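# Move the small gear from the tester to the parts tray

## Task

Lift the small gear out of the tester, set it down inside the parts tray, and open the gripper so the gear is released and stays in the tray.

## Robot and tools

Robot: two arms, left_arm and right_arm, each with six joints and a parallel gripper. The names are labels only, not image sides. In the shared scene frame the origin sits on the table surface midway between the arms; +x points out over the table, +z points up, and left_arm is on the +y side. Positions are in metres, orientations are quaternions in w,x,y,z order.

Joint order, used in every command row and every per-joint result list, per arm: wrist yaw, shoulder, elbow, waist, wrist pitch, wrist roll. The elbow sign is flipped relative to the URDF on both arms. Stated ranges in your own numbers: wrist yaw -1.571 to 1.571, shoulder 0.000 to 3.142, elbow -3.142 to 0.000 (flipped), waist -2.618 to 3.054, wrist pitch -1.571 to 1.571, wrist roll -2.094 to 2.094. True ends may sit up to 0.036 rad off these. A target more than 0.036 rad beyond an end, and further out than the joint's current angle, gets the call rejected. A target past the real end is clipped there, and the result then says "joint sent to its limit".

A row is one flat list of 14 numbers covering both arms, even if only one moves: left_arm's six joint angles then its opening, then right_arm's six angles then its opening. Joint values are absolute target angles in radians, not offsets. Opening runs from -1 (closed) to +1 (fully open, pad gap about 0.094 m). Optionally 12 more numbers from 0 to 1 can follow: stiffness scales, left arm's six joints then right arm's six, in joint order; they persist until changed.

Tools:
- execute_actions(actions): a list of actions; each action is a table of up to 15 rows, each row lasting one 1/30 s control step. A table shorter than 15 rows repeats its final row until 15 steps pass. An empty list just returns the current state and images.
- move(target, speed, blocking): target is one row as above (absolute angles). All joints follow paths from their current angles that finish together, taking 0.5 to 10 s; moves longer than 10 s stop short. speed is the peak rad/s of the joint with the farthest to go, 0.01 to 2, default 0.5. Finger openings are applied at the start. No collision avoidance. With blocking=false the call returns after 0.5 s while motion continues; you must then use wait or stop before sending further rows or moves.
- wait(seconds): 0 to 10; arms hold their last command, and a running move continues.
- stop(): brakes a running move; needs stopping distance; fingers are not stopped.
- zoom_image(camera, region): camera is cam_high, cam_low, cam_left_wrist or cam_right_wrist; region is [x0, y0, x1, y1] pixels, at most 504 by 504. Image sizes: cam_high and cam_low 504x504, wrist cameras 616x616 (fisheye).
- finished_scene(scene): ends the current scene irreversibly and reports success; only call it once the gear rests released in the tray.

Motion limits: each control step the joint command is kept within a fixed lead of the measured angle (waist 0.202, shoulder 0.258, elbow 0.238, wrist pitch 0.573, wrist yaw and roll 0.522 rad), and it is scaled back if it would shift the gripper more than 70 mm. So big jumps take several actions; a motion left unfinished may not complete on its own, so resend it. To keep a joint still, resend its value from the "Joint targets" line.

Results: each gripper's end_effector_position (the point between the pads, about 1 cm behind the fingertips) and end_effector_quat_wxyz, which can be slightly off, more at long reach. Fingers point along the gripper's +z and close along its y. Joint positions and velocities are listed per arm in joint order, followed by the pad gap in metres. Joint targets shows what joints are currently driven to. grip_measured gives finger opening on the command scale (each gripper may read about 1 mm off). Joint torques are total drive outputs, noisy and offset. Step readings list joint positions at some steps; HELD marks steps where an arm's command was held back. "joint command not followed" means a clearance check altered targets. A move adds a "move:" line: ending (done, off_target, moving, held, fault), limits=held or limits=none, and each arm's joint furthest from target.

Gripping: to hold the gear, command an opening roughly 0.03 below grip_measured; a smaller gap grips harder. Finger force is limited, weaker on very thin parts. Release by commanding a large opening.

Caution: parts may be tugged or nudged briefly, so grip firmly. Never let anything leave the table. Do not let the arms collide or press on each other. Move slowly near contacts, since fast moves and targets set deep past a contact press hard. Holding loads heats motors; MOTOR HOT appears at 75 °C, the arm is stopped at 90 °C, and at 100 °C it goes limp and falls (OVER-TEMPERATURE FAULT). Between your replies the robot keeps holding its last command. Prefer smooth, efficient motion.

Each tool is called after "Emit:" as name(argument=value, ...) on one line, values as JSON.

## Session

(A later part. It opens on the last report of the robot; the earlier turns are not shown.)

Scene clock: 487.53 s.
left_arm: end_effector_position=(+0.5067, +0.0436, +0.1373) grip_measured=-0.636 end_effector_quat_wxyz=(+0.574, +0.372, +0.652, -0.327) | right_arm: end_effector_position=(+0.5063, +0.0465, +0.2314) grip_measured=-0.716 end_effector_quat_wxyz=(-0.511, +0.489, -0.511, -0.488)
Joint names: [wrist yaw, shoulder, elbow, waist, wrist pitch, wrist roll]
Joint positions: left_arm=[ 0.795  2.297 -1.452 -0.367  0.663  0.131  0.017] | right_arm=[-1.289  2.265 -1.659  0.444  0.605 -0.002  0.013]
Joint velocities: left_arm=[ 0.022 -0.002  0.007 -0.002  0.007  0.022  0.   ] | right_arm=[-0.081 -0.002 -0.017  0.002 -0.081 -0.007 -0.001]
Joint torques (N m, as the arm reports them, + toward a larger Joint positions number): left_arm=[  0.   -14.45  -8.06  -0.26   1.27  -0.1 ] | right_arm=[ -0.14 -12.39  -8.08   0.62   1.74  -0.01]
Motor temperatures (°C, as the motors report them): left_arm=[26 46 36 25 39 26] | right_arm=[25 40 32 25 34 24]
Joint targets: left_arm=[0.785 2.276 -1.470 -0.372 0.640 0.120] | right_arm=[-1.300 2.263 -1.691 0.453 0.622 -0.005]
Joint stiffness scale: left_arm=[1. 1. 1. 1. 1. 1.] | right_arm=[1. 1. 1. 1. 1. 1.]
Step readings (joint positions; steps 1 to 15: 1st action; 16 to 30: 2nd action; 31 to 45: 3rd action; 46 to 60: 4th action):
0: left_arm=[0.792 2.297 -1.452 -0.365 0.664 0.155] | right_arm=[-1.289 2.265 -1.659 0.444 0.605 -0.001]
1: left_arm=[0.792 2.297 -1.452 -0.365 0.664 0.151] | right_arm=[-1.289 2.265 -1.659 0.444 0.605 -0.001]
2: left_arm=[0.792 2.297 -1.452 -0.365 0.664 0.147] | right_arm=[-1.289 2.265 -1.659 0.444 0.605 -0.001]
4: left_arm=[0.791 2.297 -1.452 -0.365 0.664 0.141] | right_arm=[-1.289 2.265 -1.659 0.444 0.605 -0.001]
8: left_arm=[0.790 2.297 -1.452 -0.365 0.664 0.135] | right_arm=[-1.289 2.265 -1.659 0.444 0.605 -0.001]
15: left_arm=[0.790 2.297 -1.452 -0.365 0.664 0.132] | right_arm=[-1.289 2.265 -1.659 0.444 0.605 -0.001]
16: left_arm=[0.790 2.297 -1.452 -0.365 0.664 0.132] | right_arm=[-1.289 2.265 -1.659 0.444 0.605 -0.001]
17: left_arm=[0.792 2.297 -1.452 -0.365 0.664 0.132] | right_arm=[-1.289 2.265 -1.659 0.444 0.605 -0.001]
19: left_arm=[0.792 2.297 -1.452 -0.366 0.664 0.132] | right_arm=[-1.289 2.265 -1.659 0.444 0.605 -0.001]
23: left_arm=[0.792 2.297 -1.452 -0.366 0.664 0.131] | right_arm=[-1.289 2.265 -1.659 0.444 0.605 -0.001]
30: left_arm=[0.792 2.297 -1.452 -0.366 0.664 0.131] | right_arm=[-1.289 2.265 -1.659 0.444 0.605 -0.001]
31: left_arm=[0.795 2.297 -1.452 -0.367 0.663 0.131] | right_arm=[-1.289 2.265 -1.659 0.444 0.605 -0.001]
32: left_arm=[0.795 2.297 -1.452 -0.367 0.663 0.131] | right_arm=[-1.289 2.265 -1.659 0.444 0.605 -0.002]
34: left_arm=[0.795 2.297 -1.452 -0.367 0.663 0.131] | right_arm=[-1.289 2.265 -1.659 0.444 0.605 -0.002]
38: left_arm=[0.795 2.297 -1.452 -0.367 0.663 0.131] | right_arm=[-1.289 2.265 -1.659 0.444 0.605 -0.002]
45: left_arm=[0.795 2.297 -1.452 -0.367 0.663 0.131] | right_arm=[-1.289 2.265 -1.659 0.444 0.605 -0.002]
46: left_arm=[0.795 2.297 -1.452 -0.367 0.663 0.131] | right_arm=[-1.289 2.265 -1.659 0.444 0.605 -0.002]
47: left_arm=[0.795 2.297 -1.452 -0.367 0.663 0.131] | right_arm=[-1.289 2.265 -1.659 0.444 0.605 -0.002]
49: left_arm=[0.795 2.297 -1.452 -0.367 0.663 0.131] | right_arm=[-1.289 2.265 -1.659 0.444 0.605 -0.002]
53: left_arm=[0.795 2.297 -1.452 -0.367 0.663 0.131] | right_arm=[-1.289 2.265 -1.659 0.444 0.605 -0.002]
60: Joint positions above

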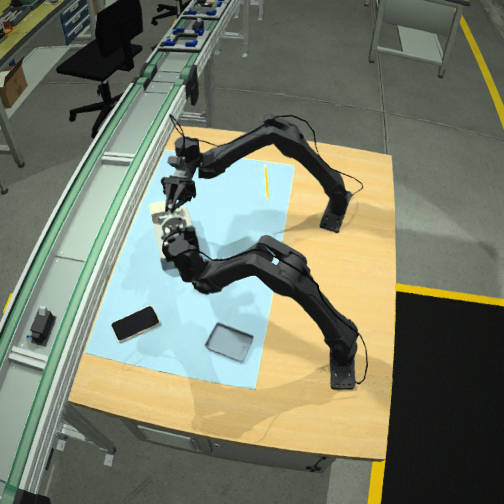

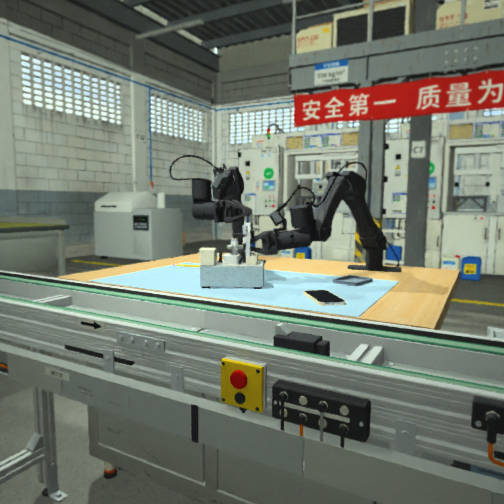

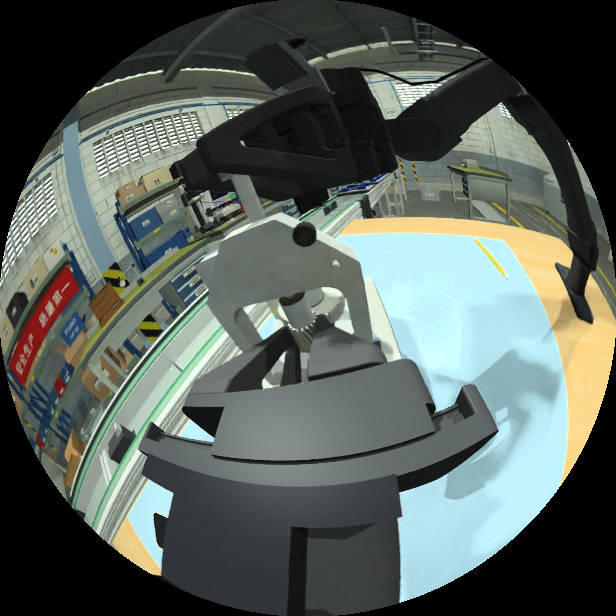

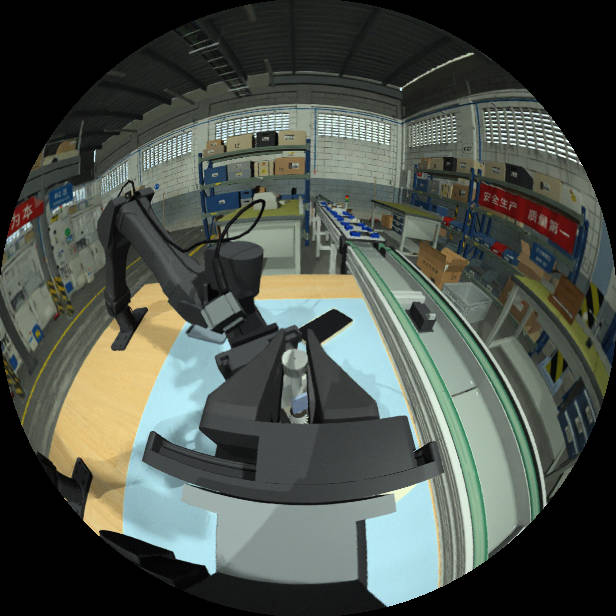

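Emit:
execute_actions(actions=[[[0.788,2.276,-1.470,-0.370,0.686,0.120,-0.67,-1.295,2.250,-1.705,0.448,0.622,-0.005,-0.75],[0.788,2.276,-1.470,-0.370,0.686,0.120,-0.67,-1.295,2.245,-1.712,0.448,0.622,-0.005,-0.75],[0.788,2.276,-1.470,-0.370,0.686,0.120,-0.67,-1.295,2.240,-1.719,0.448,0.622,-0.005,-0.75],[0.788,2.276,-1.470,-0.370,0.686,0.120,-0.67,-1.295,2.236,-1.726,0.448,0.622,-0.005,-0.75],[0.788,2.276,-1.470,-0.370,0.686,0.120,-0.67,-1.295,2.232,-1.732,0.448,0.622,-0.005,-0.75],[0.788,2.276,-1.470,-0.370,0.686,0.120,-0.67,-1.295,2.228,-1.738,0.448,0.622,-0.005,-0.75],[0.788,2.276,-1.470,-0.370,0.686,0.120,-0.67,-1.295,2.224,-1.744,0.448,0.622,-0.005,-0.75],[0.788,2.276,-1.470,-0.370,0.686,0.120,-0.67,-1.295,2.220,-1.750,0.448,0.622,-0.005,-0.75],[0.788,2.276,-1.470,-0.370,0.686,0.120,-0.67,-1.295,2.216,-1.756,0.448,0.622,-0.005,-0.75],[0.788,2.276,-1.470,-0.370,0.686,0.120,-0.67,-1.295,2.212,-1.762,0.448,0.622,-0.005,-0.75],[0.788,2.276,-1.470,-0.370,0.686,0.120,-0.67,-1.295,2.208,-1.768,0.448,0.622,-0.005,-0.75],[0.788,2.276,-1.470,-0.370,0.686,0.120,-0.67,-1.295,2.204,-1.774,0.448,0.622,-0.005,-0.75],[0.788,2.276,-1.470,-0.370,0.686,0.120,-0.67,-1.295,2.200,-1.780,0.448,0.622,-0.005,-0.75],[0.788,2.276,-1.470,-0.370,0.686,0.120,-0.67,-1.295,2.197,-1.785,0.448,0.622,-0.005,-0.75],[0.788,2.276,-1.470,-0.370,0.686,0.120,-0.67,-1.295,2.194,-1.790,0.448,0.622,-0.005,-0.75]],
[[0.788,2.276,-1.470,-0.370,0.686,0.120,-0.67,-1.295,2.194,-1.790,0.448,0.622,-0.005,-0.75]]])

Emit:
zoom_image(camera="cam_low", region=[190, 170, 320, 290])

Scene clock: 551.80 s.
left_arm: end_effector_position=(+0.5067, +0.0436, +0.1377) grip_measured=-0.636 end_effector_quat_wxyz=(+0.575, +0.372, +0.651, -0.327) | right_arm: end_effector_position=(+0.5059, +0.0471, +0.2471) grip_measured=-0.716 end_effector_quat_wxyz=(-0.506, +0.499, -0.500, -0.494)
Joint names: [wrist yaw, shoulder, elbow, waist, wrist pitch, wrist roll]
Joint positions: left_arm=[ 0.795  2.297 -1.452 -0.367  0.666  0.131  0.017] | right_arm=[-1.321  2.265 -1.721  0.443  0.551 -0.004  0.013]
Joint velocities: left_arm=[ 0.037 -0.012  0.017 -0.007 -0.081  0.037 -0.   ] | right_arm=[ 0.022  0.002 -0.017  0.002 -0.022 -0.037 -0.   ]
Joint torques (N m, as the arm reports them, + toward a larger Joint positions number): left_arm=[  0.04 -14.36  -7.92  -0.16   1.62  -0.12] | right_arm=[  0.22 -18.21 -10.99   0.3    2.31  -0.01]
Motor temperatures (°C, as the motors report them): left_arm=[26 47 36 25 40 26] | right_arm=[25 40 32 25 34 24]
Joint targets: left_arm=[0.788 2.276 -1.470 -0.370 0.686 0.120] | right_arm=[-1.295 2.194 -1.790 0.448 0.622 -0.005]
Joint stiffness scale: left_arm=[1. 1. 1. 1. 1. 1.] | right_arm=[1. 1. 1. 1. 1. 1.]
Step readings (joint positions; steps 1 to 15: 1st action; 16 to 30: 2nd action):
0: left_arm=[0.795 2.297 -1.452 -0.367 0.663 0.131] | right_arm=[-1.289 2.265 -1.659 0.444 0.605 -0.002]
1: left_arm=[0.795 2.297 -1.452 -0.367 0.665 0.131] | right_arm=[-1.289 2.265 -1.661 0.444 0.605 -0.002]
2: left_arm=[0.795 2.297 -1.452 -0.367 0.666 0.131] | right_arm=[-1.290 2.265 -1.662 0.444 0.604 -0.002]
4: left_arm=[0.795 2.297 -1.452 -0.367 0.666 0.131] | right_arm=[-1.292 2.265 -1.667 0.444 0.596 -0.003]
8: left_arm=[0.795 2.297 -1.452 -0.367 0.666 0.131] | right_arm=[-1.300 2.265 -1.681 0.444 0.580 -0.004]
15: left_arm=[0.795 2.297 -1.452 -0.367 0.666 0.131] | right_arm=[-1.318 2.265 -1.714 0.443 0.558 -0.004]
16: left_arm=[0.795 2.297 -1.452 -0.367 0.666 0.131] | right_arm=[-1.319 2.265 -1.717 0.443 0.556 -0.004]
17: left_arm=[0.795 2.297 -1.452 -0.367 0.666 0.131] | right_arm=[-1.321 2.265 -1.720 0.443 0.554 -0.004]
19: left_arm=[0.795 2.297 -1.452 -0.367 0.666 0.131] | right_arm=[-1.321 2.265 -1.721 0.443 0.552 -0.004]
23: left_arm=[0.795 2.297 -1.452 -0.367 0.666 0.131] | right_arm=[-1.321 2.265 -1.721 0.443 0.551 -0.004]
30: Joint positions above

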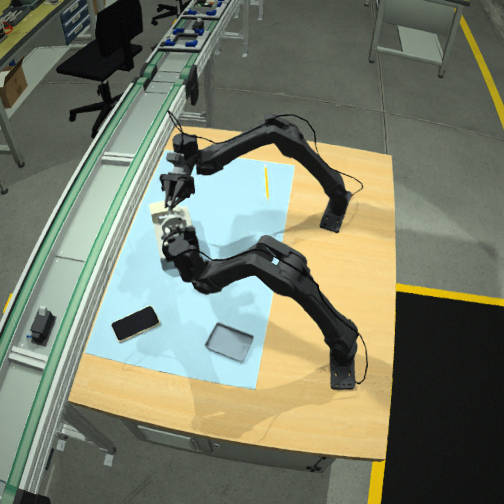

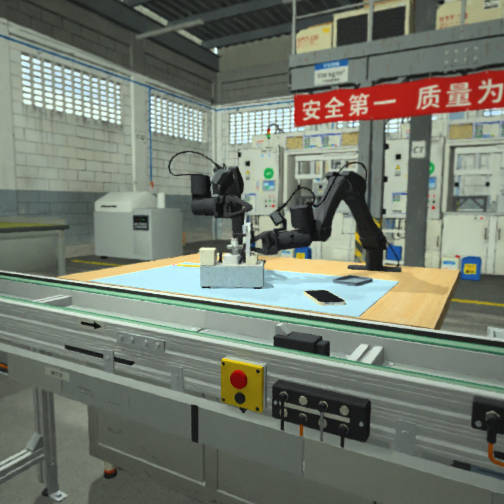

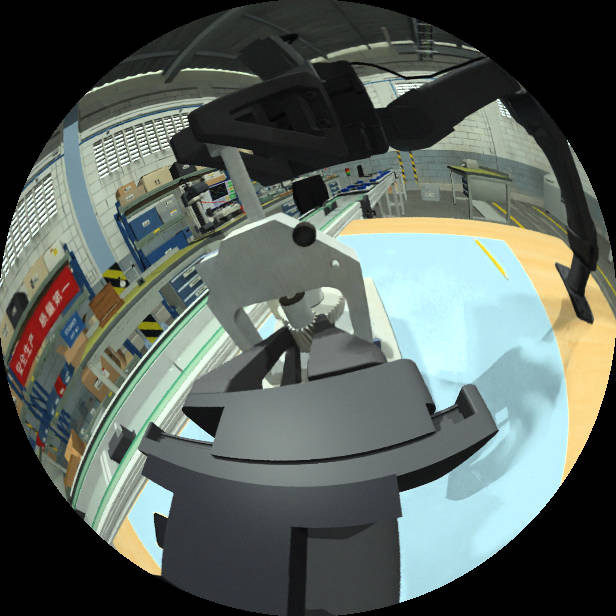

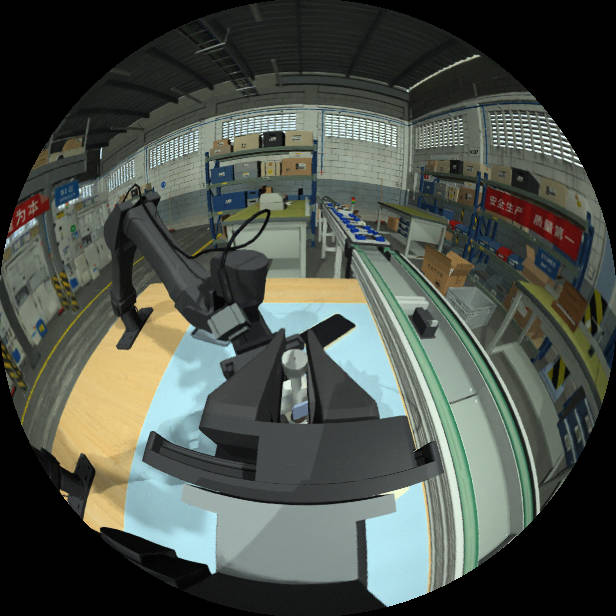

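Region (190, 170, 320, 290) of cam_low's 504x504 image, scaled by 3.877, with more detail than that image has; it fills the top 465 rows of this view, and the rest is white.

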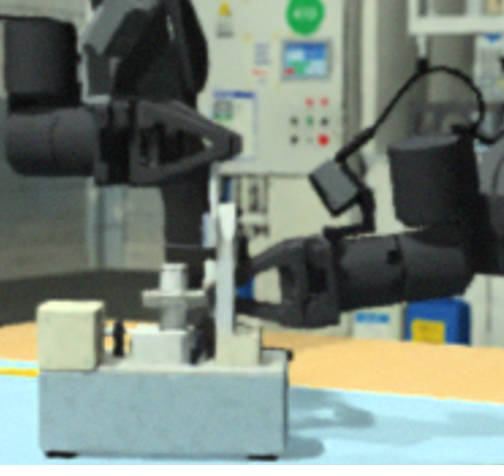

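The rod is up about 16 mm, so next I lift the gear.

Emit:
execute_actions(actions=[[[0.790,2.272,-1.470,-0.368,0.686,0.120,-0.67,-1.295,2.194,-1.790,0.448,0.622,-0.005,-0.75],[0.790,2.272,-1.470,-0.368,0.686,0.120,-0.67,-1.295,2.194,-1.790,0.448,0.622,-0.005,-0.75],[0.790,2.268,-1.470,-0.368,0.686,0.120,-0.67,-1.295,2.194,-1.790,0.448,0.622,-0.005,-0.75],[0.790,2.268,-1.470,-0.368,0.686,0.120,-0.67,-1.295,2.194,-1.790,0.448,0.622,-0.005,-0.75],[0.790,2.264,-1.470,-0.368,0.686,0.120,-0.67,-1.295,2.194,-1.790,0.448,0.622,-0.005,-0.75],[0.790,2.264,-1.470,-0.368,0.686,0.120,-0.67,-1.295,2.194,-1.790,0.448,0.622,-0.005,-0.75],[0.790,2.260,-1.470,-0.368,0.686,0.120,-0.67,-1.295,2.194,-1.790,0.448,0.622,-0.005,-0.75],[0.790,2.260,-1.470,-0.368,0.686,0.120,-0.67,-1.295,2.194,-1.790,0.448,0.622,-0.005,-0.75],[0.790,2.257,-1.470,-0.368,0.686,0.120,-0.67,-1.295,2.194,-1.790,0.448,0.622,-0.005,-0.75]],
[[0.790,2.257,-1.470,-0.368,0.686,0.120,-0.67,-1.295,2.194,-1.790,0.448,0.622,-0.005,-0.75]]])

Emit:
zoom_image(camera="cam_left_wrist", region=[210, 150, 410, 380])

Scene clock: 564.53 s.
left_arm: end_effector_position=(+0.5071, +0.0445, +0.1408) grip_measured=-0.636 end_effector_quat_wxyz=(+0.577, +0.372, +0.650, -0.326) | right_arm: end_effector_position=(+0.5059, +0.0471, +0.2470) grip_measured=-0.716 end_effector_quat_wxyz=(-0.506, +0.499, -0.500, -0.495)
Joint names: [wrist yaw, shoulder, elbow, waist, wrist pitch, wrist roll]
Joint positions: left_arm=[ 0.795  2.292 -1.452 -0.365  0.666  0.13   0.017] | right_arm=[-1.321  2.265 -1.721  0.443  0.55  -0.004  0.013]
Joint velocities: left_arm=[-0.037  0.022  0.012 -0.012  0.051  0.066  0.001] | right_arm=[ 0.007  0.002  0.022 -0.017  0.037 -0.037  0.   ]
Joint torques (N m, as the arm reports them, + toward a larger Joint positions number): left_arm=[  0.06 -15.51  -7.86  -0.16   1.68  -0.08] | right_arm=[  0.2  -17.97 -10.89   0.33   2.34  -0.02]
Motor temperatures (°C, as the motors report them): left_arm=[26 48 36 25 42 26] | right_arm=[25 44 33 25 36 24]
Joint targets: left_arm=[0.790 2.257 -1.470 -0.368 0.686 0.120] | right_arm=[-1.295 2.194 -1.790 0.448 0.622 -0.005]
Joint stiffness scale: left_arm=[1. 1. 1. 1. 1. 1.] | right_arm=[1. 1. 1. 1. 1. 1.]
Step readings (joint positions; steps 1 to 15: 1st action; 16 to 30: 2nd action):
0: left_arm=[0.795 2.297 -1.452 -0.367 0.666 0.131] | right_arm=[-1.321 2.265 -1.721 0.443 0.551 -0.004]
1: left_arm=[0.795 2.297 -1.452 -0.367 0.666 0.131] | right_arm=[-1.321 2.265 -1.721 0.443 0.551 -0.004]
2: left_arm=[0.795 2.297 -1.452 -0.367 0.666 0.131] | right_arm=[-1.321 2.265 -1.721 0.443 0.551 -0.004]
4: left_arm=[0.795 2.297 -1.452 -0.367 0.666 0.131] | right_arm=[-1.321 2.265 -1.721 0.443 0.551 -0.004]
8: left_arm=[0.795 2.297 -1.452 -0.367 0.666 0.131] | right_arm=[-1.321 2.265 -1.721 0.443 0.551 -0.004]
15: left_arm=[0.795 2.292 -1.452 -0.365 0.666 0.130] | right_arm=[-1.321 2.265 -1.721 0.443 0.550 -0.004]
16: left_arm=[0.795 2.292 -1.452 -0.365 0.666 0.130] | right_arm=[-1.321 2.265 -1.721 0.443 0.550 -0.004]
17: left_arm=[0.795 2.292 -1.452 -0.365 0.666 0.130] | right_arm=[-1.321 2.265 -1.721 0.443 0.550 -0.004]
19: left_arm=[0.795 2.292 -1.452 -0.365 0.666 0.130] | right_arm=[-1.321 2.265 -1.721 0.443 0.550 -0.004]
23: left_arm=[0.795 2.292 -1.452 -0.365 0.666 0.130] | right_arm=[-1.321 2.265 -1.721 0.443 0.550 -0.004]
30: Joint positions above

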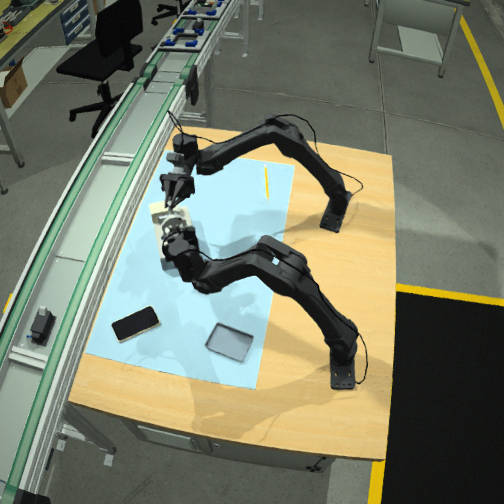

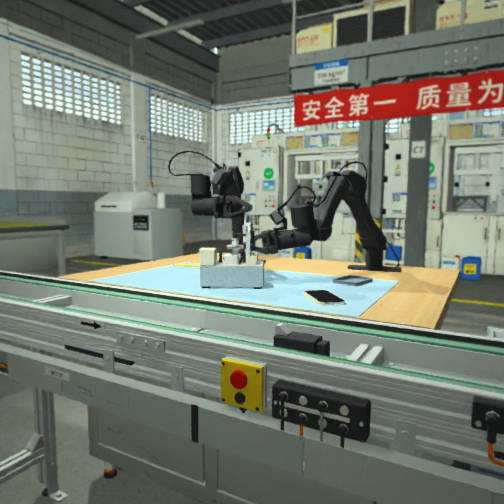

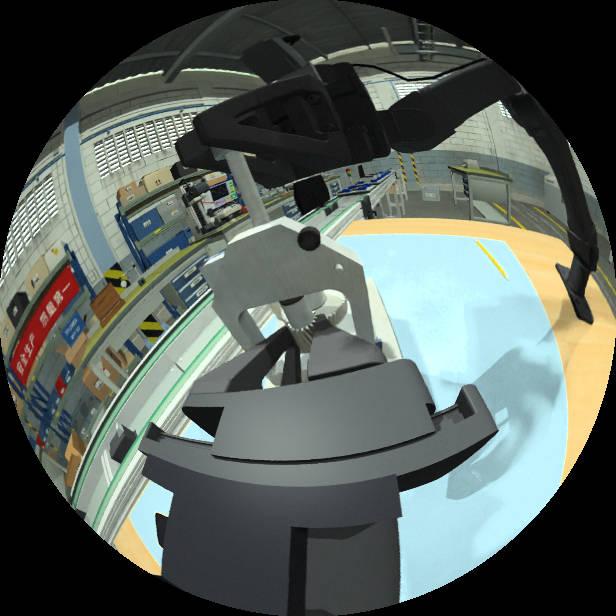

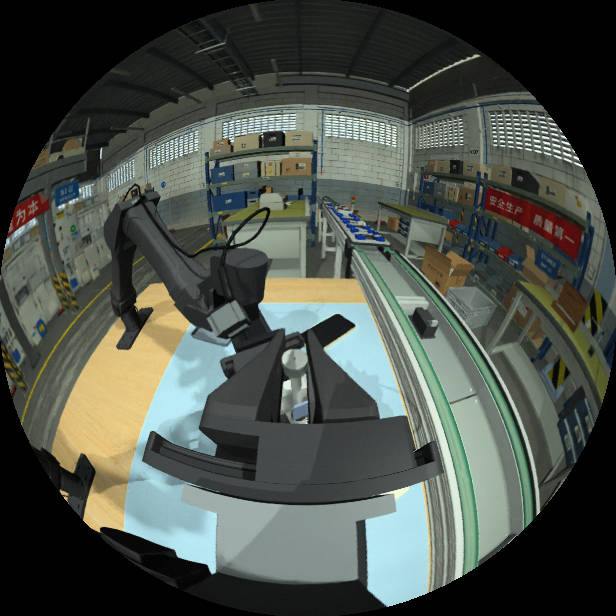

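Region (210, 150, 410, 380) of cam_left_wrist's 616x616 image, scaled by 2.191, with more detail than that image has; it fills the left 438 columns of this view, and the rest is white.

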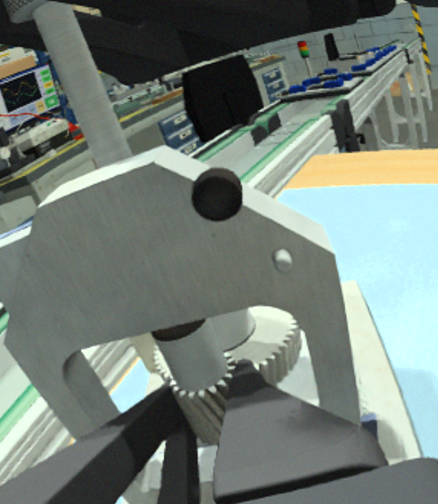

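Emit:
execute_actions(actions=[[[0.792,2.253,-1.470,-0.365,0.690,0.120,-0.67,-1.295,2.194,-1.790,0.448,0.622,-0.005,-0.75],[0.792,2.253,-1.470,-0.365,0.690,0.120,-0.67,-1.295,2.194,-1.790,0.448,0.622,-0.005,-0.75],[0.792,2.250,-1.470,-0.365,0.690,0.120,-0.67,-1.295,2.194,-1.790,0.448,0.622,-0.005,-0.75],[0.792,2.250,-1.470,-0.365,0.690,0.120,-0.67,-1.295,2.194,-1.790,0.448,0.622,-0.005,-0.75],[0.792,2.247,-1.470,-0.365,0.690,0.120,-0.67,-1.295,2.194,-1.790,0.448,0.622,-0.005,-0.75],[0.792,2.247,-1.470,-0.365,0.690,0.120,-0.67,-1.295,2.194,-1.790,0.448,0.622,-0.005,-0.75],[0.792,2.244,-1.470,-0.365,0.690,0.120,-0.67,-1.295,2.194,-1.790,0.448,0.622,-0.005,-0.75]],
[[0.792,2.244,-1.470,-0.365,0.690,0.120,-0.67,-1.295,2.194,-1.790,0.448,0.622,-0.005,-0.75]]])

Emit:
zoom_image(camera="cam_left_wrist", region=[210, 150, 410, 380])

Scene clock: 575.30 s.
left_arm: end_effector_position=(+0.5074, +0.0452, +0.1489) grip_measured=-0.636 end_effector_quat_wxyz=(+0.582, +0.372, +0.647, -0.323) | right_arm: end_effector_position=(+0.5059, +0.0471, +0.2470) grip_measured=-0.716 end_effector_quat_wxyz=(-0.506, +0.499, -0.500, -0.495)
Joint names: [wrist yaw, shoulder, elbow, waist, wrist pitch, wrist roll]
Joint positions: left_arm=[ 0.79   2.277 -1.452 -0.365  0.663  0.13   0.017] | right_arm=[-1.322  2.265 -1.721  0.443  0.55  -0.004  0.013]
Joint velocities: left_arm=[ 0.007 -0.022  0.002 -0.002  0.051  0.007 -0.001] | right_arm=[ 0.081 -0.012  0.012 -0.012 -0.081  0.037  0.   ]
Joint torques (N m, as the arm reports them, + toward a larger Joint positions number): left_arm=[  0.1  -15.29  -8.     0.01   1.7   -0.1 ] | right_arm=[  0.21 -18.17 -10.89   0.56   2.33  -0.03]
Motor temperatures (°C, as the motors report them): left_arm=[26 49 37 25 42 26] | right_arm=[26 45 34 25 36 24]
Joint targets: left_arm=[0.792 2.244 -1.470 -0.365 0.690 0.120] | right_arm=[-1.295 2.194 -1.790 0.448 0.622 -0.005]
Joint stiffness scale: left_arm=[1. 1. 1. 1. 1. 1.] | right_arm=[1. 1. 1. 1. 1. 1.]
Step readings (joint positions; steps 1 to 15: 1st action; 16 to 30: 2nd action):
0: left_arm=[0.795 2.292 -1.452 -0.365 0.666 0.130] | right_arm=[-1.321 2.265 -1.721 0.443 0.550 -0.004]
1: left_arm=[0.795 2.292 -1.452 -0.365 0.666 0.130] | right_arm=[-1.321 2.265 -1.721 0.443 0.550 -0.004]
2: left_arm=[0.795 2.292 -1.452 -0.365 0.666 0.130] | right_arm=[-1.321 2.265 -1.721 0.443 0.550 -0.004]
4: left_arm=[0.795 2.292 -1.452 -0.365 0.666 0.130] | right_arm=[-1.321 2.265 -1.721 0.443 0.550 -0.004]
8: left_arm=[0.792 2.285 -1.452 -0.365 0.664 0.130] | right_arm=[-1.321 2.265 -1.721 0.443 0.550 -0.004]
15: left_arm=[0.790 2.277 -1.452 -0.365 0.663 0.130] | right_arm=[-1.322 2.265 -1.721 0.443 0.550 -0.004]
16: left_arm=[0.790 2.277 -1.452 -0.365 0.663 0.130] | right_arm=[-1.322 2.265 -1.721 0.443 0.550 -0.004]
17: left_arm=[0.790 2.277 -1.452 -0.365 0.663 0.130] | right_arm=[-1.322 2.265 -1.721 0.443 0.550 -0.004]
19: left_arm=[0.790 2.277 -1.452 -0.365 0.663 0.130] | right_arm=[-1.322 2.265 -1.721 0.443 0.550 -0.004]
23: left_arm=[0.790 2.277 -1.452 -0.365 0.663 0.130] | right_arm=[-1.322 2.265 -1.721 0.443 0.550 -0.004]
30: Joint positions above

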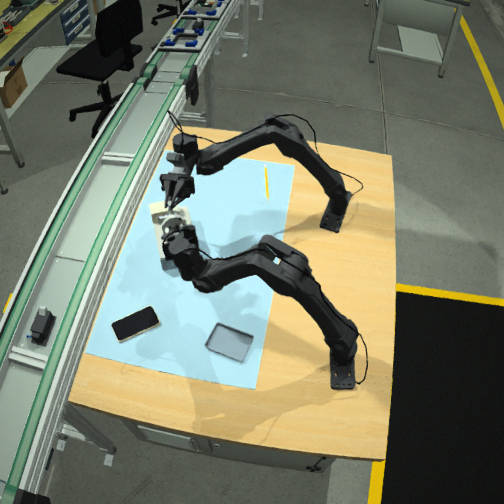

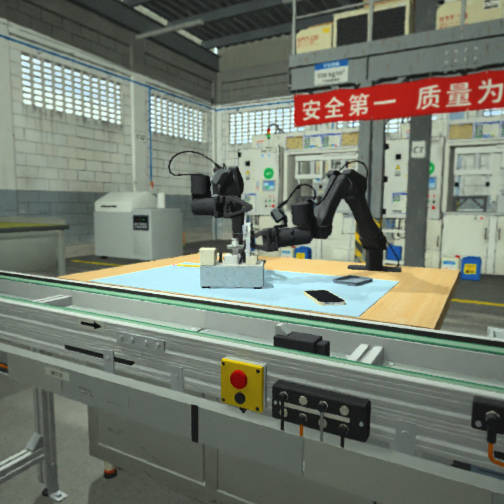

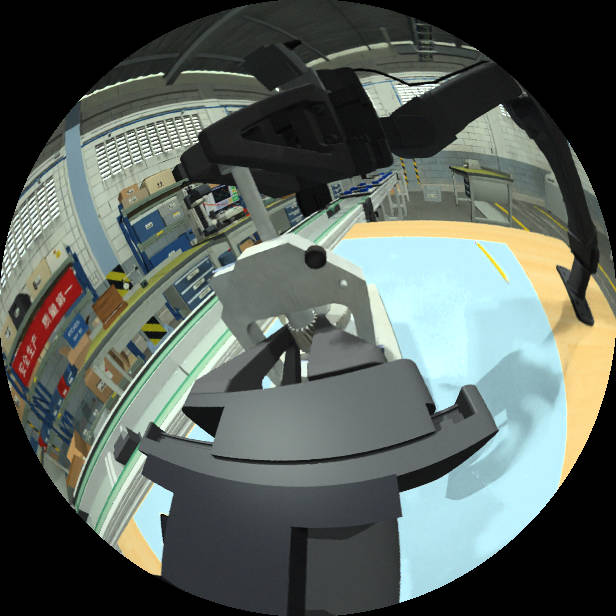

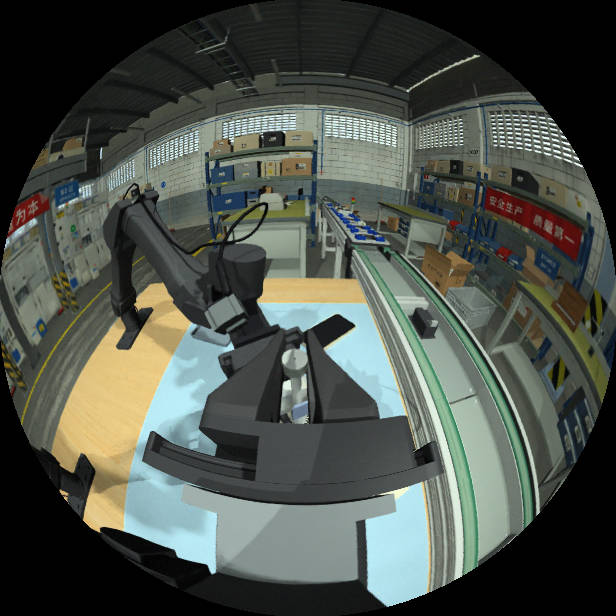

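Region (210, 150, 410, 380) of cam_left_wrist's 616x616 image, scaled by 2.191, with more detail than that image has; it fills the left 438 columns of this view, and the rest is white.

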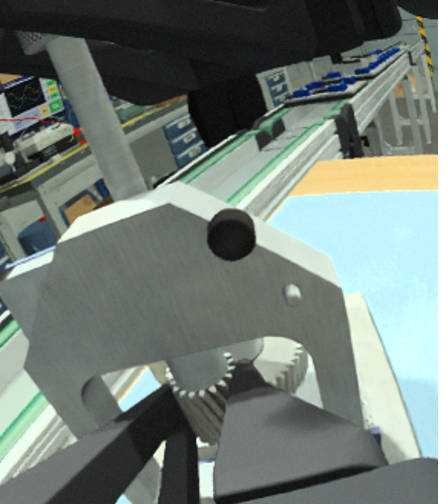

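Emit:
execute_actions(actions=[[[0.803,2.248,-1.449,-0.359,0.690,0.120,-0.67,-1.295,2.194,-1.790,0.448,0.622,-0.005,-0.75],[0.803,2.248,-1.449,-0.359,0.690,0.120,-0.67,-1.295,2.194,-1.790,0.448,0.622,-0.005,-0.75],[0.806,2.247,-1.443,-0.356,0.693,0.120,-0.67,-1.295,2.194,-1.790,0.448,0.622,-0.005,-0.75],[0.806,2.247,-1.443,-0.356,0.693,0.120,-0.67,-1.295,2.194,-1.790,0.448,0.622,-0.005,-0.75],[0.808,2.244,-1.436,-0.354,0.696,0.120,-0.67,-1.295,2.194,-1.790,0.448,0.622,-0.005,-0.75],[0.808,2.244,-1.436,-0.354,0.696,0.120,-0.67,-1.295,2.194,-1.790,0.448,0.622,-0.005,-0.75],[0.811,2.240,-1.430,-0.351,0.699,0.120,-0.67,-1.295,2.194,-1.790,0.448,0.622,-0.005,-0.75],[0.811,2.240,-1.430,-0.351,0.699,0.120,-0.67,-1.295,2.194,-1.790,0.448,0.622,-0.005,-0.75],[0.814,2.237,-1.423,-0.348,0.701,0.120,-0.67,-1.295,2.194,-1.790,0.448,0.622,-0.005,-0.75],[0.814,2.237,-1.423,-0.348,0.701,0.120,-0.67,-1.295,2.194,-1.790,0.448,0.622,-0.005,-0.75],[0.816,2.233,-1.417,-0.346,0.704,0.120,-0.67,-1.295,2.194,-1.790,0.448,0.622,-0.005,-0.75],[0.816,2.233,-1.417,-0.346,0.704,0.120,-0.67,-1.295,2.194,-1.790,0.448,0.622,-0.005,-0.75],[0.819,2.230,-1.411,-0.343,0.707,0.120,-0.67,-1.295,2.194,-1.790,0.448,0.622,-0.005,-0.75],[0.819,2.230,-1.411,-0.343,0.707,0.120,-0.67,-1.295,2.194,-1.790,0.448,0.622,-0.005,-0.75],[0.822,2.226,-1.404,-0.340,0.710,0.120,-0.67,-1.295,2.194,-1.790,0.448,0.622,-0.005,-0.75]],
[[0.822,2.226,-1.404,-0.340,0.710,0.120,-0.67,-1.295,2.194,-1.790,0.448,0.622,-0.005,-0.75],[0.824,2.223,-1.398,-0.338,0.713,0.120,-0.67,-1.295,2.194,-1.790,0.448,0.622,-0.005,-0.75],[0.824,2.223,-1.398,-0.338,0.713,0.120,-0.67,-1.295,2.194,-1.790,0.448,0.622,-0.005,-0.75],[0.827,2.219,-1.391,-0.335,0.716,0.120,-0.67,-1.295,2.194,-1.790,0.448,0.622,-0.005,-0.75],[0.827,2.219,-1.391,-0.335,0.716,0.120,-0.67,-1.295,2.194,-1.790,0.448,0.622,-0.005,-0.75],[0.830,2.216,-1.385,-0.332,0.719,0.120,-0.67,-1.295,2.194,-1.790,0.448,0.622,-0.005,-0.75],[0.830,2.216,-1.385,-0.332,0.719,0.120,-0.67,-1.295,2.194,-1.790,0.448,0.622,-0.005,-0.75],[0.832,2.212,-1.379,-0.330,0.722,0.120,-0.67,-1.295,2.194,-1.790,0.448,0.622,-0.005,-0.75],[0.832,2.212,-1.379,-0.330,0.722,0.120,-0.67,-1.295,2.194,-1.790,0.448,0.622,-0.005,-0.75],[0.835,2.209,-1.372,-0.327,0.724,0.120,-0.67,-1.295,2.194,-1.790,0.448,0.622,-0.005,-0.75],[0.835,2.209,-1.372,-0.327,0.724,0.120,-0.67,-1.295,2.194,-1.790,0.448,0.622,-0.005,-0.75],[0.838,2.205,-1.366,-0.324,0.727,0.120,-0.67,-1.295,2.194,-1.790,0.448,0.622,-0.005,-0.75],[0.838,2.205,-1.366,-0.324,0.727,0.120,-0.67,-1.295,2.194,-1.790,0.448,0.622,-0.005,-0.75],[0.840,2.202,-1.359,-0.322,0.730,0.120,-0.67,-1.295,2.194,-1.790,0.448,0.622,-0.005,-0.75],[0.843,2.198,-1.353,-0.319,0.733,0.120,-0.67,-1.295,2.194,-1.790,0.448,0.622,-0.005,-0.75]],
[[0.843,2.198,-1.353,-0.319,0.733,0.120,-0.67,-1.295,2.194,-1.790,0.448,0.622,-0.005,-0.75]]])

Emit:
zoom_image(camera="cam_low", region=[190, 170, 320, 290])

Scene clock: 611.23 s.
left_arm: end_effector_position=(+0.4950, +0.0648, +0.1538) grip_measured=-0.636 end_effector_quat_wxyz=(+0.588, +0.372, +0.640, -0.325) | right_arm: end_effector_position=(+0.5059, +0.0471, +0.2470) grip_measured=-0.716 end_effector_quat_wxyz=(-0.506, +0.499, -0.500, -0.495)
Joint names: [wrist yaw, shoulder, elbow, waist, wrist pitch, wrist roll]
Joint positions: left_arm=[ 0.832  2.224 -1.362 -0.328  0.717  0.13   0.017] | right_arm=[-1.322  2.265 -1.721  0.443  0.55  -0.004  0.013]
Joint velocities: left_arm=[-0.051  0.002  0.007 -0.002 -0.022 -0.007 -0.001] | right_arm=[-0.051  0.002 -0.002 -0.002 -0.051 -0.051 -0.001]
Joint torques (N m, as the arm reports them, + toward a larger Joint positions number): left_arm=[  0.16 -14.17  -5.95   0.55   1.6   -0.08] | right_arm=[  0.2  -18.03 -10.95   0.5    2.31  -0.01]
Motor temperatures (°C, as the motors report them): left_arm=[26 50 37 25 44 26] | right_arm=[26 48 35 25 38 24]
Joint targets: left_arm=[0.843 2.198 -1.353 -0.319 0.733 0.120] | right_arm=[-1.295 2.194 -1.790 0.448 0.622 -0.005]
Joint stiffness scale: left_arm=[1. 1. 1. 1. 1. 1.] | right_arm=[1. 1. 1. 1. 1. 1.]
Step readings (joint positions; steps 1 to 15: 1st action; 16 to 30: 2nd action; 31 to 45: 3rd action):
0: left_arm=[0.790 2.277 -1.452 -0.365 0.663 0.130] | right_arm=[-1.322 2.265 -1.721 0.443 0.550 -0.004]
1: left_arm=[0.790 2.277 -1.452 -0.365 0.663 0.130] | right_arm=[-1.322 2.265 -1.721 0.443 0.550 -0.004]
2: left_arm=[0.790 2.277 -1.452 -0.365 0.663 0.130] | right_arm=[-1.322 2.265 -1.721 0.443 0.550 -0.004]
4: left_arm=[0.790 2.277 -1.452 -0.365 0.663 0.130] | right_arm=[-1.322 2.265 -1.721 0.443 0.550 -0.004]
8: left_arm=[0.793 2.275 -1.443 -0.365 0.672 0.130] | right_arm=[-1.322 2.265 -1.721 0.443 0.550 -0.004]
15: left_arm=[0.803 2.261 -1.419 -0.355 0.680 0.130] | right_arm=[-1.322 2.265 -1.721 0.443 0.550 -0.004]
16: left_arm=[0.805 2.259 -1.416 -0.353 0.681 0.130] | right_arm=[-1.322 2.265 -1.721 0.443 0.550 -0.004]
17: left_arm=[0.806 2.257 -1.413 -0.352 0.682 0.130] | right_arm=[-1.322 2.265 -1.721 0.443 0.550 -0.004]
19: left_arm=[0.808 2.254 -1.407 -0.349 0.685 0.130] | right_arm=[-1.322 2.265 -1.721 0.443 0.550 -0.004]
23: left_arm=[0.813 2.247 -1.394 -0.344 0.690 0.130] | right_arm=[-1.322 2.265 -1.721 0.443 0.550 -0.004]
30: left_arm=[0.822 2.234 -1.370 -0.335 0.700 0.130] | right_arm=[-1.322 2.265 -1.721 0.443 0.550 -0.004]
31: left_arm=[0.824 2.232 -1.366 -0.333 0.702 0.130] | right_arm=[-1.322 2.265 -1.721 0.443 0.550 -0.004]
32: left_arm=[0.826 2.230 -1.363 -0.332 0.702 0.130] | right_arm=[-1.322 2.265 -1.721 0.443 0.550 -0.004]
34: left_arm=[0.828 2.228 -1.362 -0.329 0.707 0.130] | right_arm=[-1.322 2.265 -1.721 0.443 0.550 -0.004]
38: left_arm=[0.830 2.225 -1.362 -0.328 0.713 0.130] | right_arm=[-1.322 2.265 -1.721 0.443 0.550 -0.004]
45: Joint positions above

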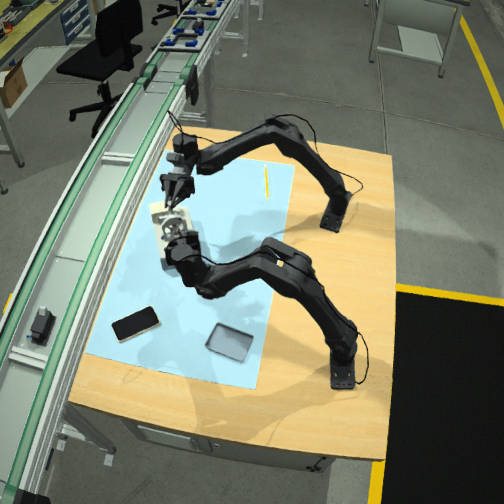

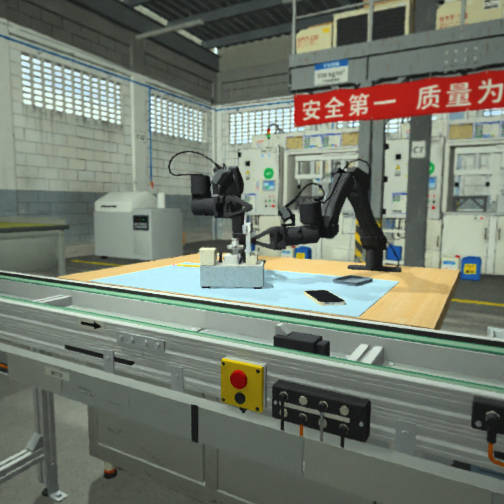

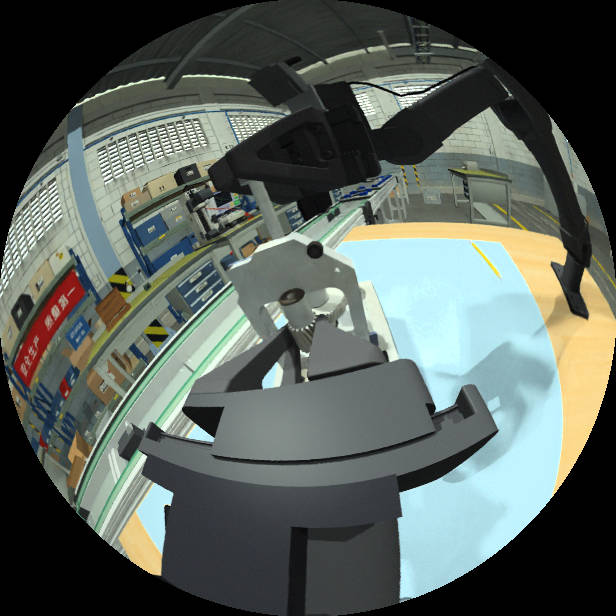

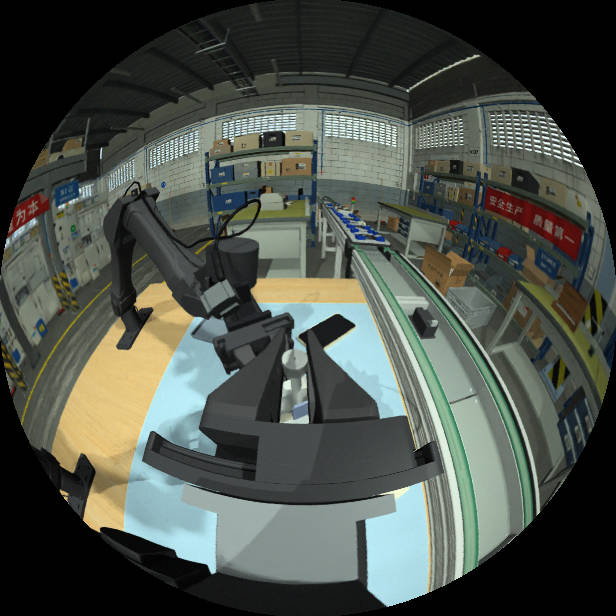

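Region (190, 170, 320, 290) of cam_low's 504x504 image, scaled by 3.877, with more detail than that image has; it fills the top 465 rows of this view, and the rest is white.

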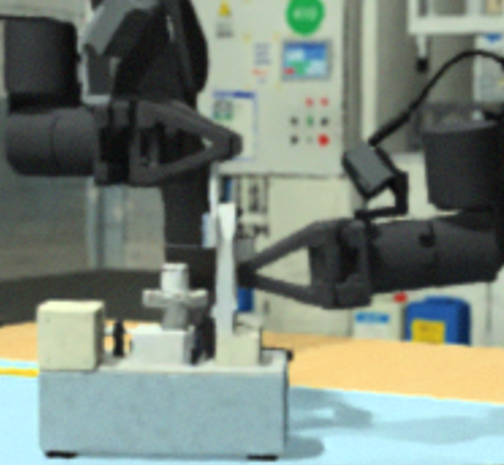

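Emit:
execute_actions(actions=[[[0.847,2.196,-1.343,-0.315,0.733,0.120,-0.67,-1.295,2.199,-1.781,0.448,0.621,-0.005,-0.75],[0.847,2.196,-1.343,-0.315,0.733,0.120,-0.67,-1.295,2.199,-1.781,0.448,0.621,-0.005,-0.75],[0.850,2.193,-1.334,-0.312,0.734,0.120,-0.67,-1.295,2.203,-1.772,0.448,0.620,-0.005,-0.75],[0.850,2.193,-1.334,-0.312,0.734,0.120,-0.67,-1.295,2.203,-1.772,0.448,0.620,-0.005,-0.75],[0.854,2.189,-1.327,-0.308,0.736,0.120,-0.67,-1.295,2.208,-1.763,0.448,0.619,-0.005,-0.75],[0.854,2.189,-1.327,-0.308,0.736,0.120,-0.67,-1.295,2.208,-1.763,0.448,0.619,-0.005,-0.75],[0.857,2.185,-1.320,-0.305,0.739,0.120,-0.67,-1.295,2.212,-1.754,0.448,0.618,-0.005,-0.75],[0.857,2.185,-1.320,-0.305,0.739,0.120,-0.67,-1.295,2.212,-1.754,0.448,0.618,-0.005,-0.75],[0.861,2.181,-1.313,-0.301,0.741,0.120,-0.67,-1.295,2.217,-1.745,0.448,0.617,-0.005,-0.75],[0.861,2.181,-1.313,-0.301,0.741,0.120,-0.67,-1.295,2.217,-1.745,0.448,0.617,-0.005,-0.75],[0.865,2.178,-1.306,-0.298,0.744,0.120,-0.67,-1.295,2.222,-1.736,0.448,0.616,-0.005,-0.75],[0.865,2.178,-1.306,-0.298,0.744,0.120,-0.67,-1.295,2.222,-1.736,0.448,0.616,-0.005,-0.75],[0.868,2.174,-1.299,-0.294,0.746,0.120,-0.67,-1.295,2.226,-1.727,0.448,0.615,-0.005,-0.75],[0.868,2.174,-1.299,-0.294,0.746,0.120,-0.67,-1.295,2.226,-1.727,0.448,0.615,-0.005,-0.75],[0.872,2.170,-1.292,-0.291,0.749,0.120,-0.67,-1.295,2.231,-1.718,0.448,0.614,-0.005,-0.75]],
[[0.872,2.170,-1.292,-0.291,0.749,0.120,-0.67,-1.295,2.231,-1.718,0.448,0.614,-0.005,-0.75],[0.875,2.166,-1.285,-0.287,0.752,0.120,-0.67,-1.295,2.235,-1.710,0.448,0.614,-0.005,-0.75],[0.875,2.166,-1.285,-0.287,0.752,0.120,-0.67,-1.295,2.235,-1.710,0.448,0.614,-0.005,-0.75],[0.879,2.163,-1.278,-0.284,0.754,0.120,-0.67,-1.295,2.240,-1.702,0.448,0.614,-0.005,-0.75],[0.879,2.163,-1.278,-0.284,0.754,0.120,-0.67,-1.295,2.240,-1.702,0.448,0.614,-0.005,-0.75],[0.883,2.159,-1.271,-0.280,0.757,0.120,-0.67,-1.295,2.245,-1.694,0.448,0.614,-0.005,-0.75],[0.883,2.159,-1.271,-0.280,0.757,0.120,-0.67,-1.295,2.245,-1.694,0.448,0.614,-0.005,-0.75],[0.886,2.155,-1.264,-0.277,0.759,0.120,-0.67,-1.295,2.249,-1.686,0.448,0.614,-0.005,-0.75],[0.886,2.155,-1.264,-0.277,0.759,0.120,-0.67,-1.295,2.249,-1.686,0.448,0.614,-0.005,-0.75],[0.890,2.151,-1.257,-0.273,0.762,0.120,-0.67,-1.295,2.254,-1.678,0.448,0.614,-0.005,-0.75],[0.890,2.151,-1.257,-0.273,0.762,0.120,-0.67,-1.295,2.254,-1.678,0.448,0.614,-0.005,-0.75],[0.893,2.148,-1.250,-0.270,0.764,0.120,-0.67,-1.295,2.258,-1.670,0.448,0.614,-0.005,-0.75],[0.893,2.148,-1.250,-0.270,0.764,0.120,-0.67,-1.295,2.258,-1.670,0.448,0.614,-0.005,-0.75],[0.897,2.144,-1.244,-0.266,0.767,0.120,-0.67,-1.295,2.260,-1.664,0.448,0.614,-0.005,-0.75]],
[[0.897,2.144,-1.244,-0.266,0.767,0.120,-0.67,-1.295,2.260,-1.664,0.448,0.614,-0.005,-0.75]]])

Scene clock: 647.80 s.
left_arm: end_effector_position=(+0.4791, +0.0913, +0.1487) grip_measured=-0.636 end_effector_quat_wxyz=(+0.583, +0.368, +0.646, -0.330) | right_arm: end_effector_position=(+0.5065, +0.0465, +0.2264) grip_measured=-0.716 end_effector_quat_wxyz=(-0.506, +0.491, -0.511, -0.492)
Joint names: [wrist yaw, shoulder, elbow, waist, wrist pitch, wrist roll]
Joint positions: left_arm=[ 0.885  2.171 -1.255 -0.275  0.752  0.13   0.017] | right_arm=[-1.3    2.276 -1.667  0.443  0.589 -0.013  0.013]
Joint velocities: left_arm=[-0.022 -0.002 -0.002 -0.002 -0.022 -0.037  0.002] | right_arm=[-0.022 -0.012 -0.027 -0.002  0.022 -0.007 -0.001]
Joint torques (N m, as the arm reports them, + toward a larger Joint positions number): left_arm=[  0.19 -13.6   -5.55   0.66   1.58  -0.12] | right_arm=[ -0.04 -13.55  -5.59   0.61   1.81   0.1 ]
Motor temperatures (°C, as the motors report them): left_arm=[26 49 35 25 45 26] | right_arm=[26 49 35 25 38 24]
Joint targets: left_arm=[0.897 2.144 -1.244 -0.266 0.767 0.120] | right_arm=[-1.295 2.260 -1.664 0.448 0.614 -0.005]
Joint stiffness scale: left_arm=[1. 1. 1. 1. 1. 1.] | right_arm=[1. 1. 1. 1. 1. 1.]
Step readings (joint positions; steps 1 to 15: 1st action; 16 to 30: 2nd action; 31 to 45: 3rd action):
0: left_arm=[0.832 2.224 -1.362 -0.328 0.717 0.130] | right_arm=[-1.322 2.265 -1.721 0.443 0.550 -0.004]
1: left_arm=[0.832 2.224 -1.362 -0.328 0.718 0.130] | right_arm=[-1.322 2.265 -1.721 0.443 0.550 -0.004]
2: left_arm=[0.833 2.224 -1.362 -0.328 0.718 0.130] | right_arm=[-1.322 2.265 -1.721 0.443 0.550 -0.004]
4: left_arm=[0.835 2.221 -1.354 -0.327 0.720 0.130] | right_arm=[-1.322 2.265 -1.721 0.443 0.550 -0.004]
8: left_arm=[0.841 2.215 -1.334 -0.320 0.721 0.130] | right_arm=[-1.322 2.265 -1.721 0.443 0.550 -0.004]
15: left_arm=[0.851 2.203 -1.310 -0.304 0.727 0.130] | right_arm=[-1.315 2.265 -1.706 0.443 0.550 -0.004]
16: left_arm=[0.853 2.200 -1.306 -0.302 0.728 0.130] | right_arm=[-1.313 2.266 -1.703 0.443 0.550 -0.005]
17: left_arm=[0.855 2.198 -1.303 -0.301 0.729 0.130] | right_arm=[-1.312 2.267 -1.700 0.443 0.550 -0.006]
19: left_arm=[0.859 2.193 -1.296 -0.298 0.733 0.130] | right_arm=[-1.310 2.269 -1.694 0.443 0.552 -0.008]
23: left_arm=[0.866 2.186 -1.282 -0.291 0.739 0.130] | right_arm=[-1.307 2.273 -1.683 0.443 0.559 -0.011]
30: left_arm=[0.879 2.173 -1.258 -0.278 0.747 0.130] | right_arm=[-1.301 2.276 -1.669 0.443 0.581 -0.013]
31: left_arm=[0.880 2.172 -1.256 -0.277 0.748 0.130] | right_arm=[-1.301 2.276 -1.668 0.443 0.584 -0.013]
32: left_arm=[0.881 2.172 -1.255 -0.276 0.748 0.130] | right_arm=[-1.300 2.276 -1.668 0.443 0.585 -0.013]
34: left_arm=[0.882 2.171 -1.255 -0.275 0.749 0.130] | right_arm=[-1.300 2.276 -1.667 0.443 0.588 -0.013]
38: left_arm=[0.884 2.171 -1.255 -0.275 0.751 0.130] | right_arm=[-1.300 2.276 -1.667 0.443 0.589 -0.013]
45: Joint positions above

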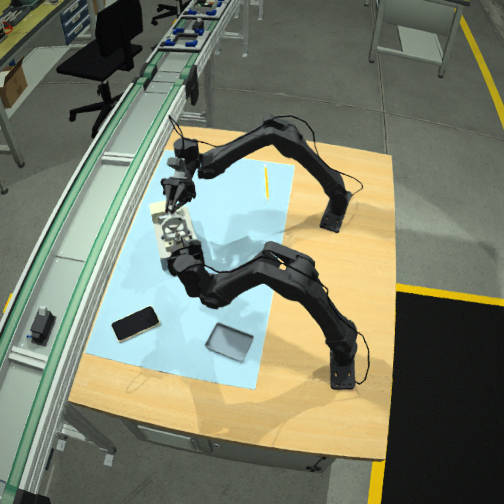

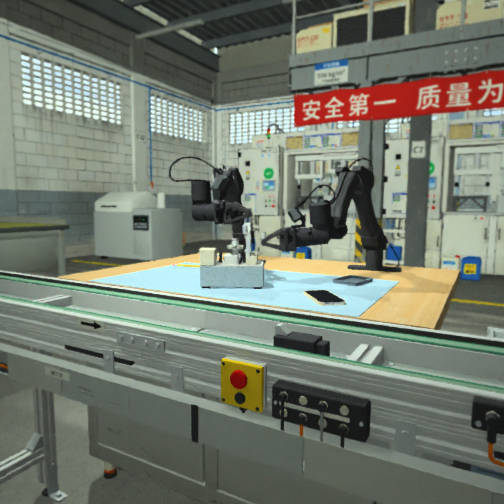

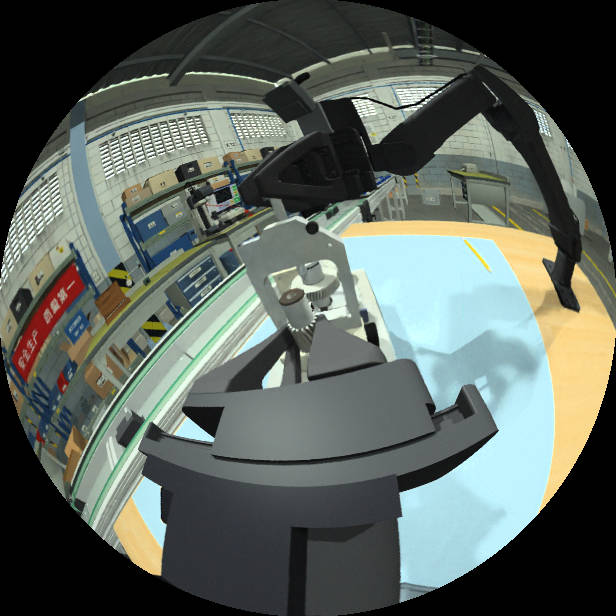

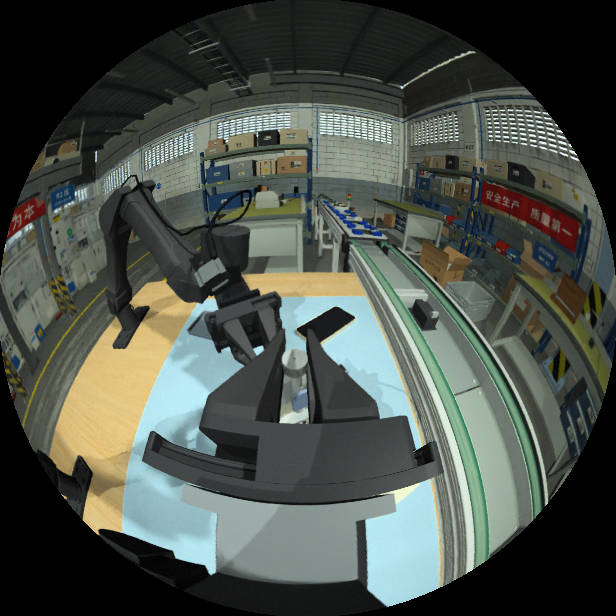

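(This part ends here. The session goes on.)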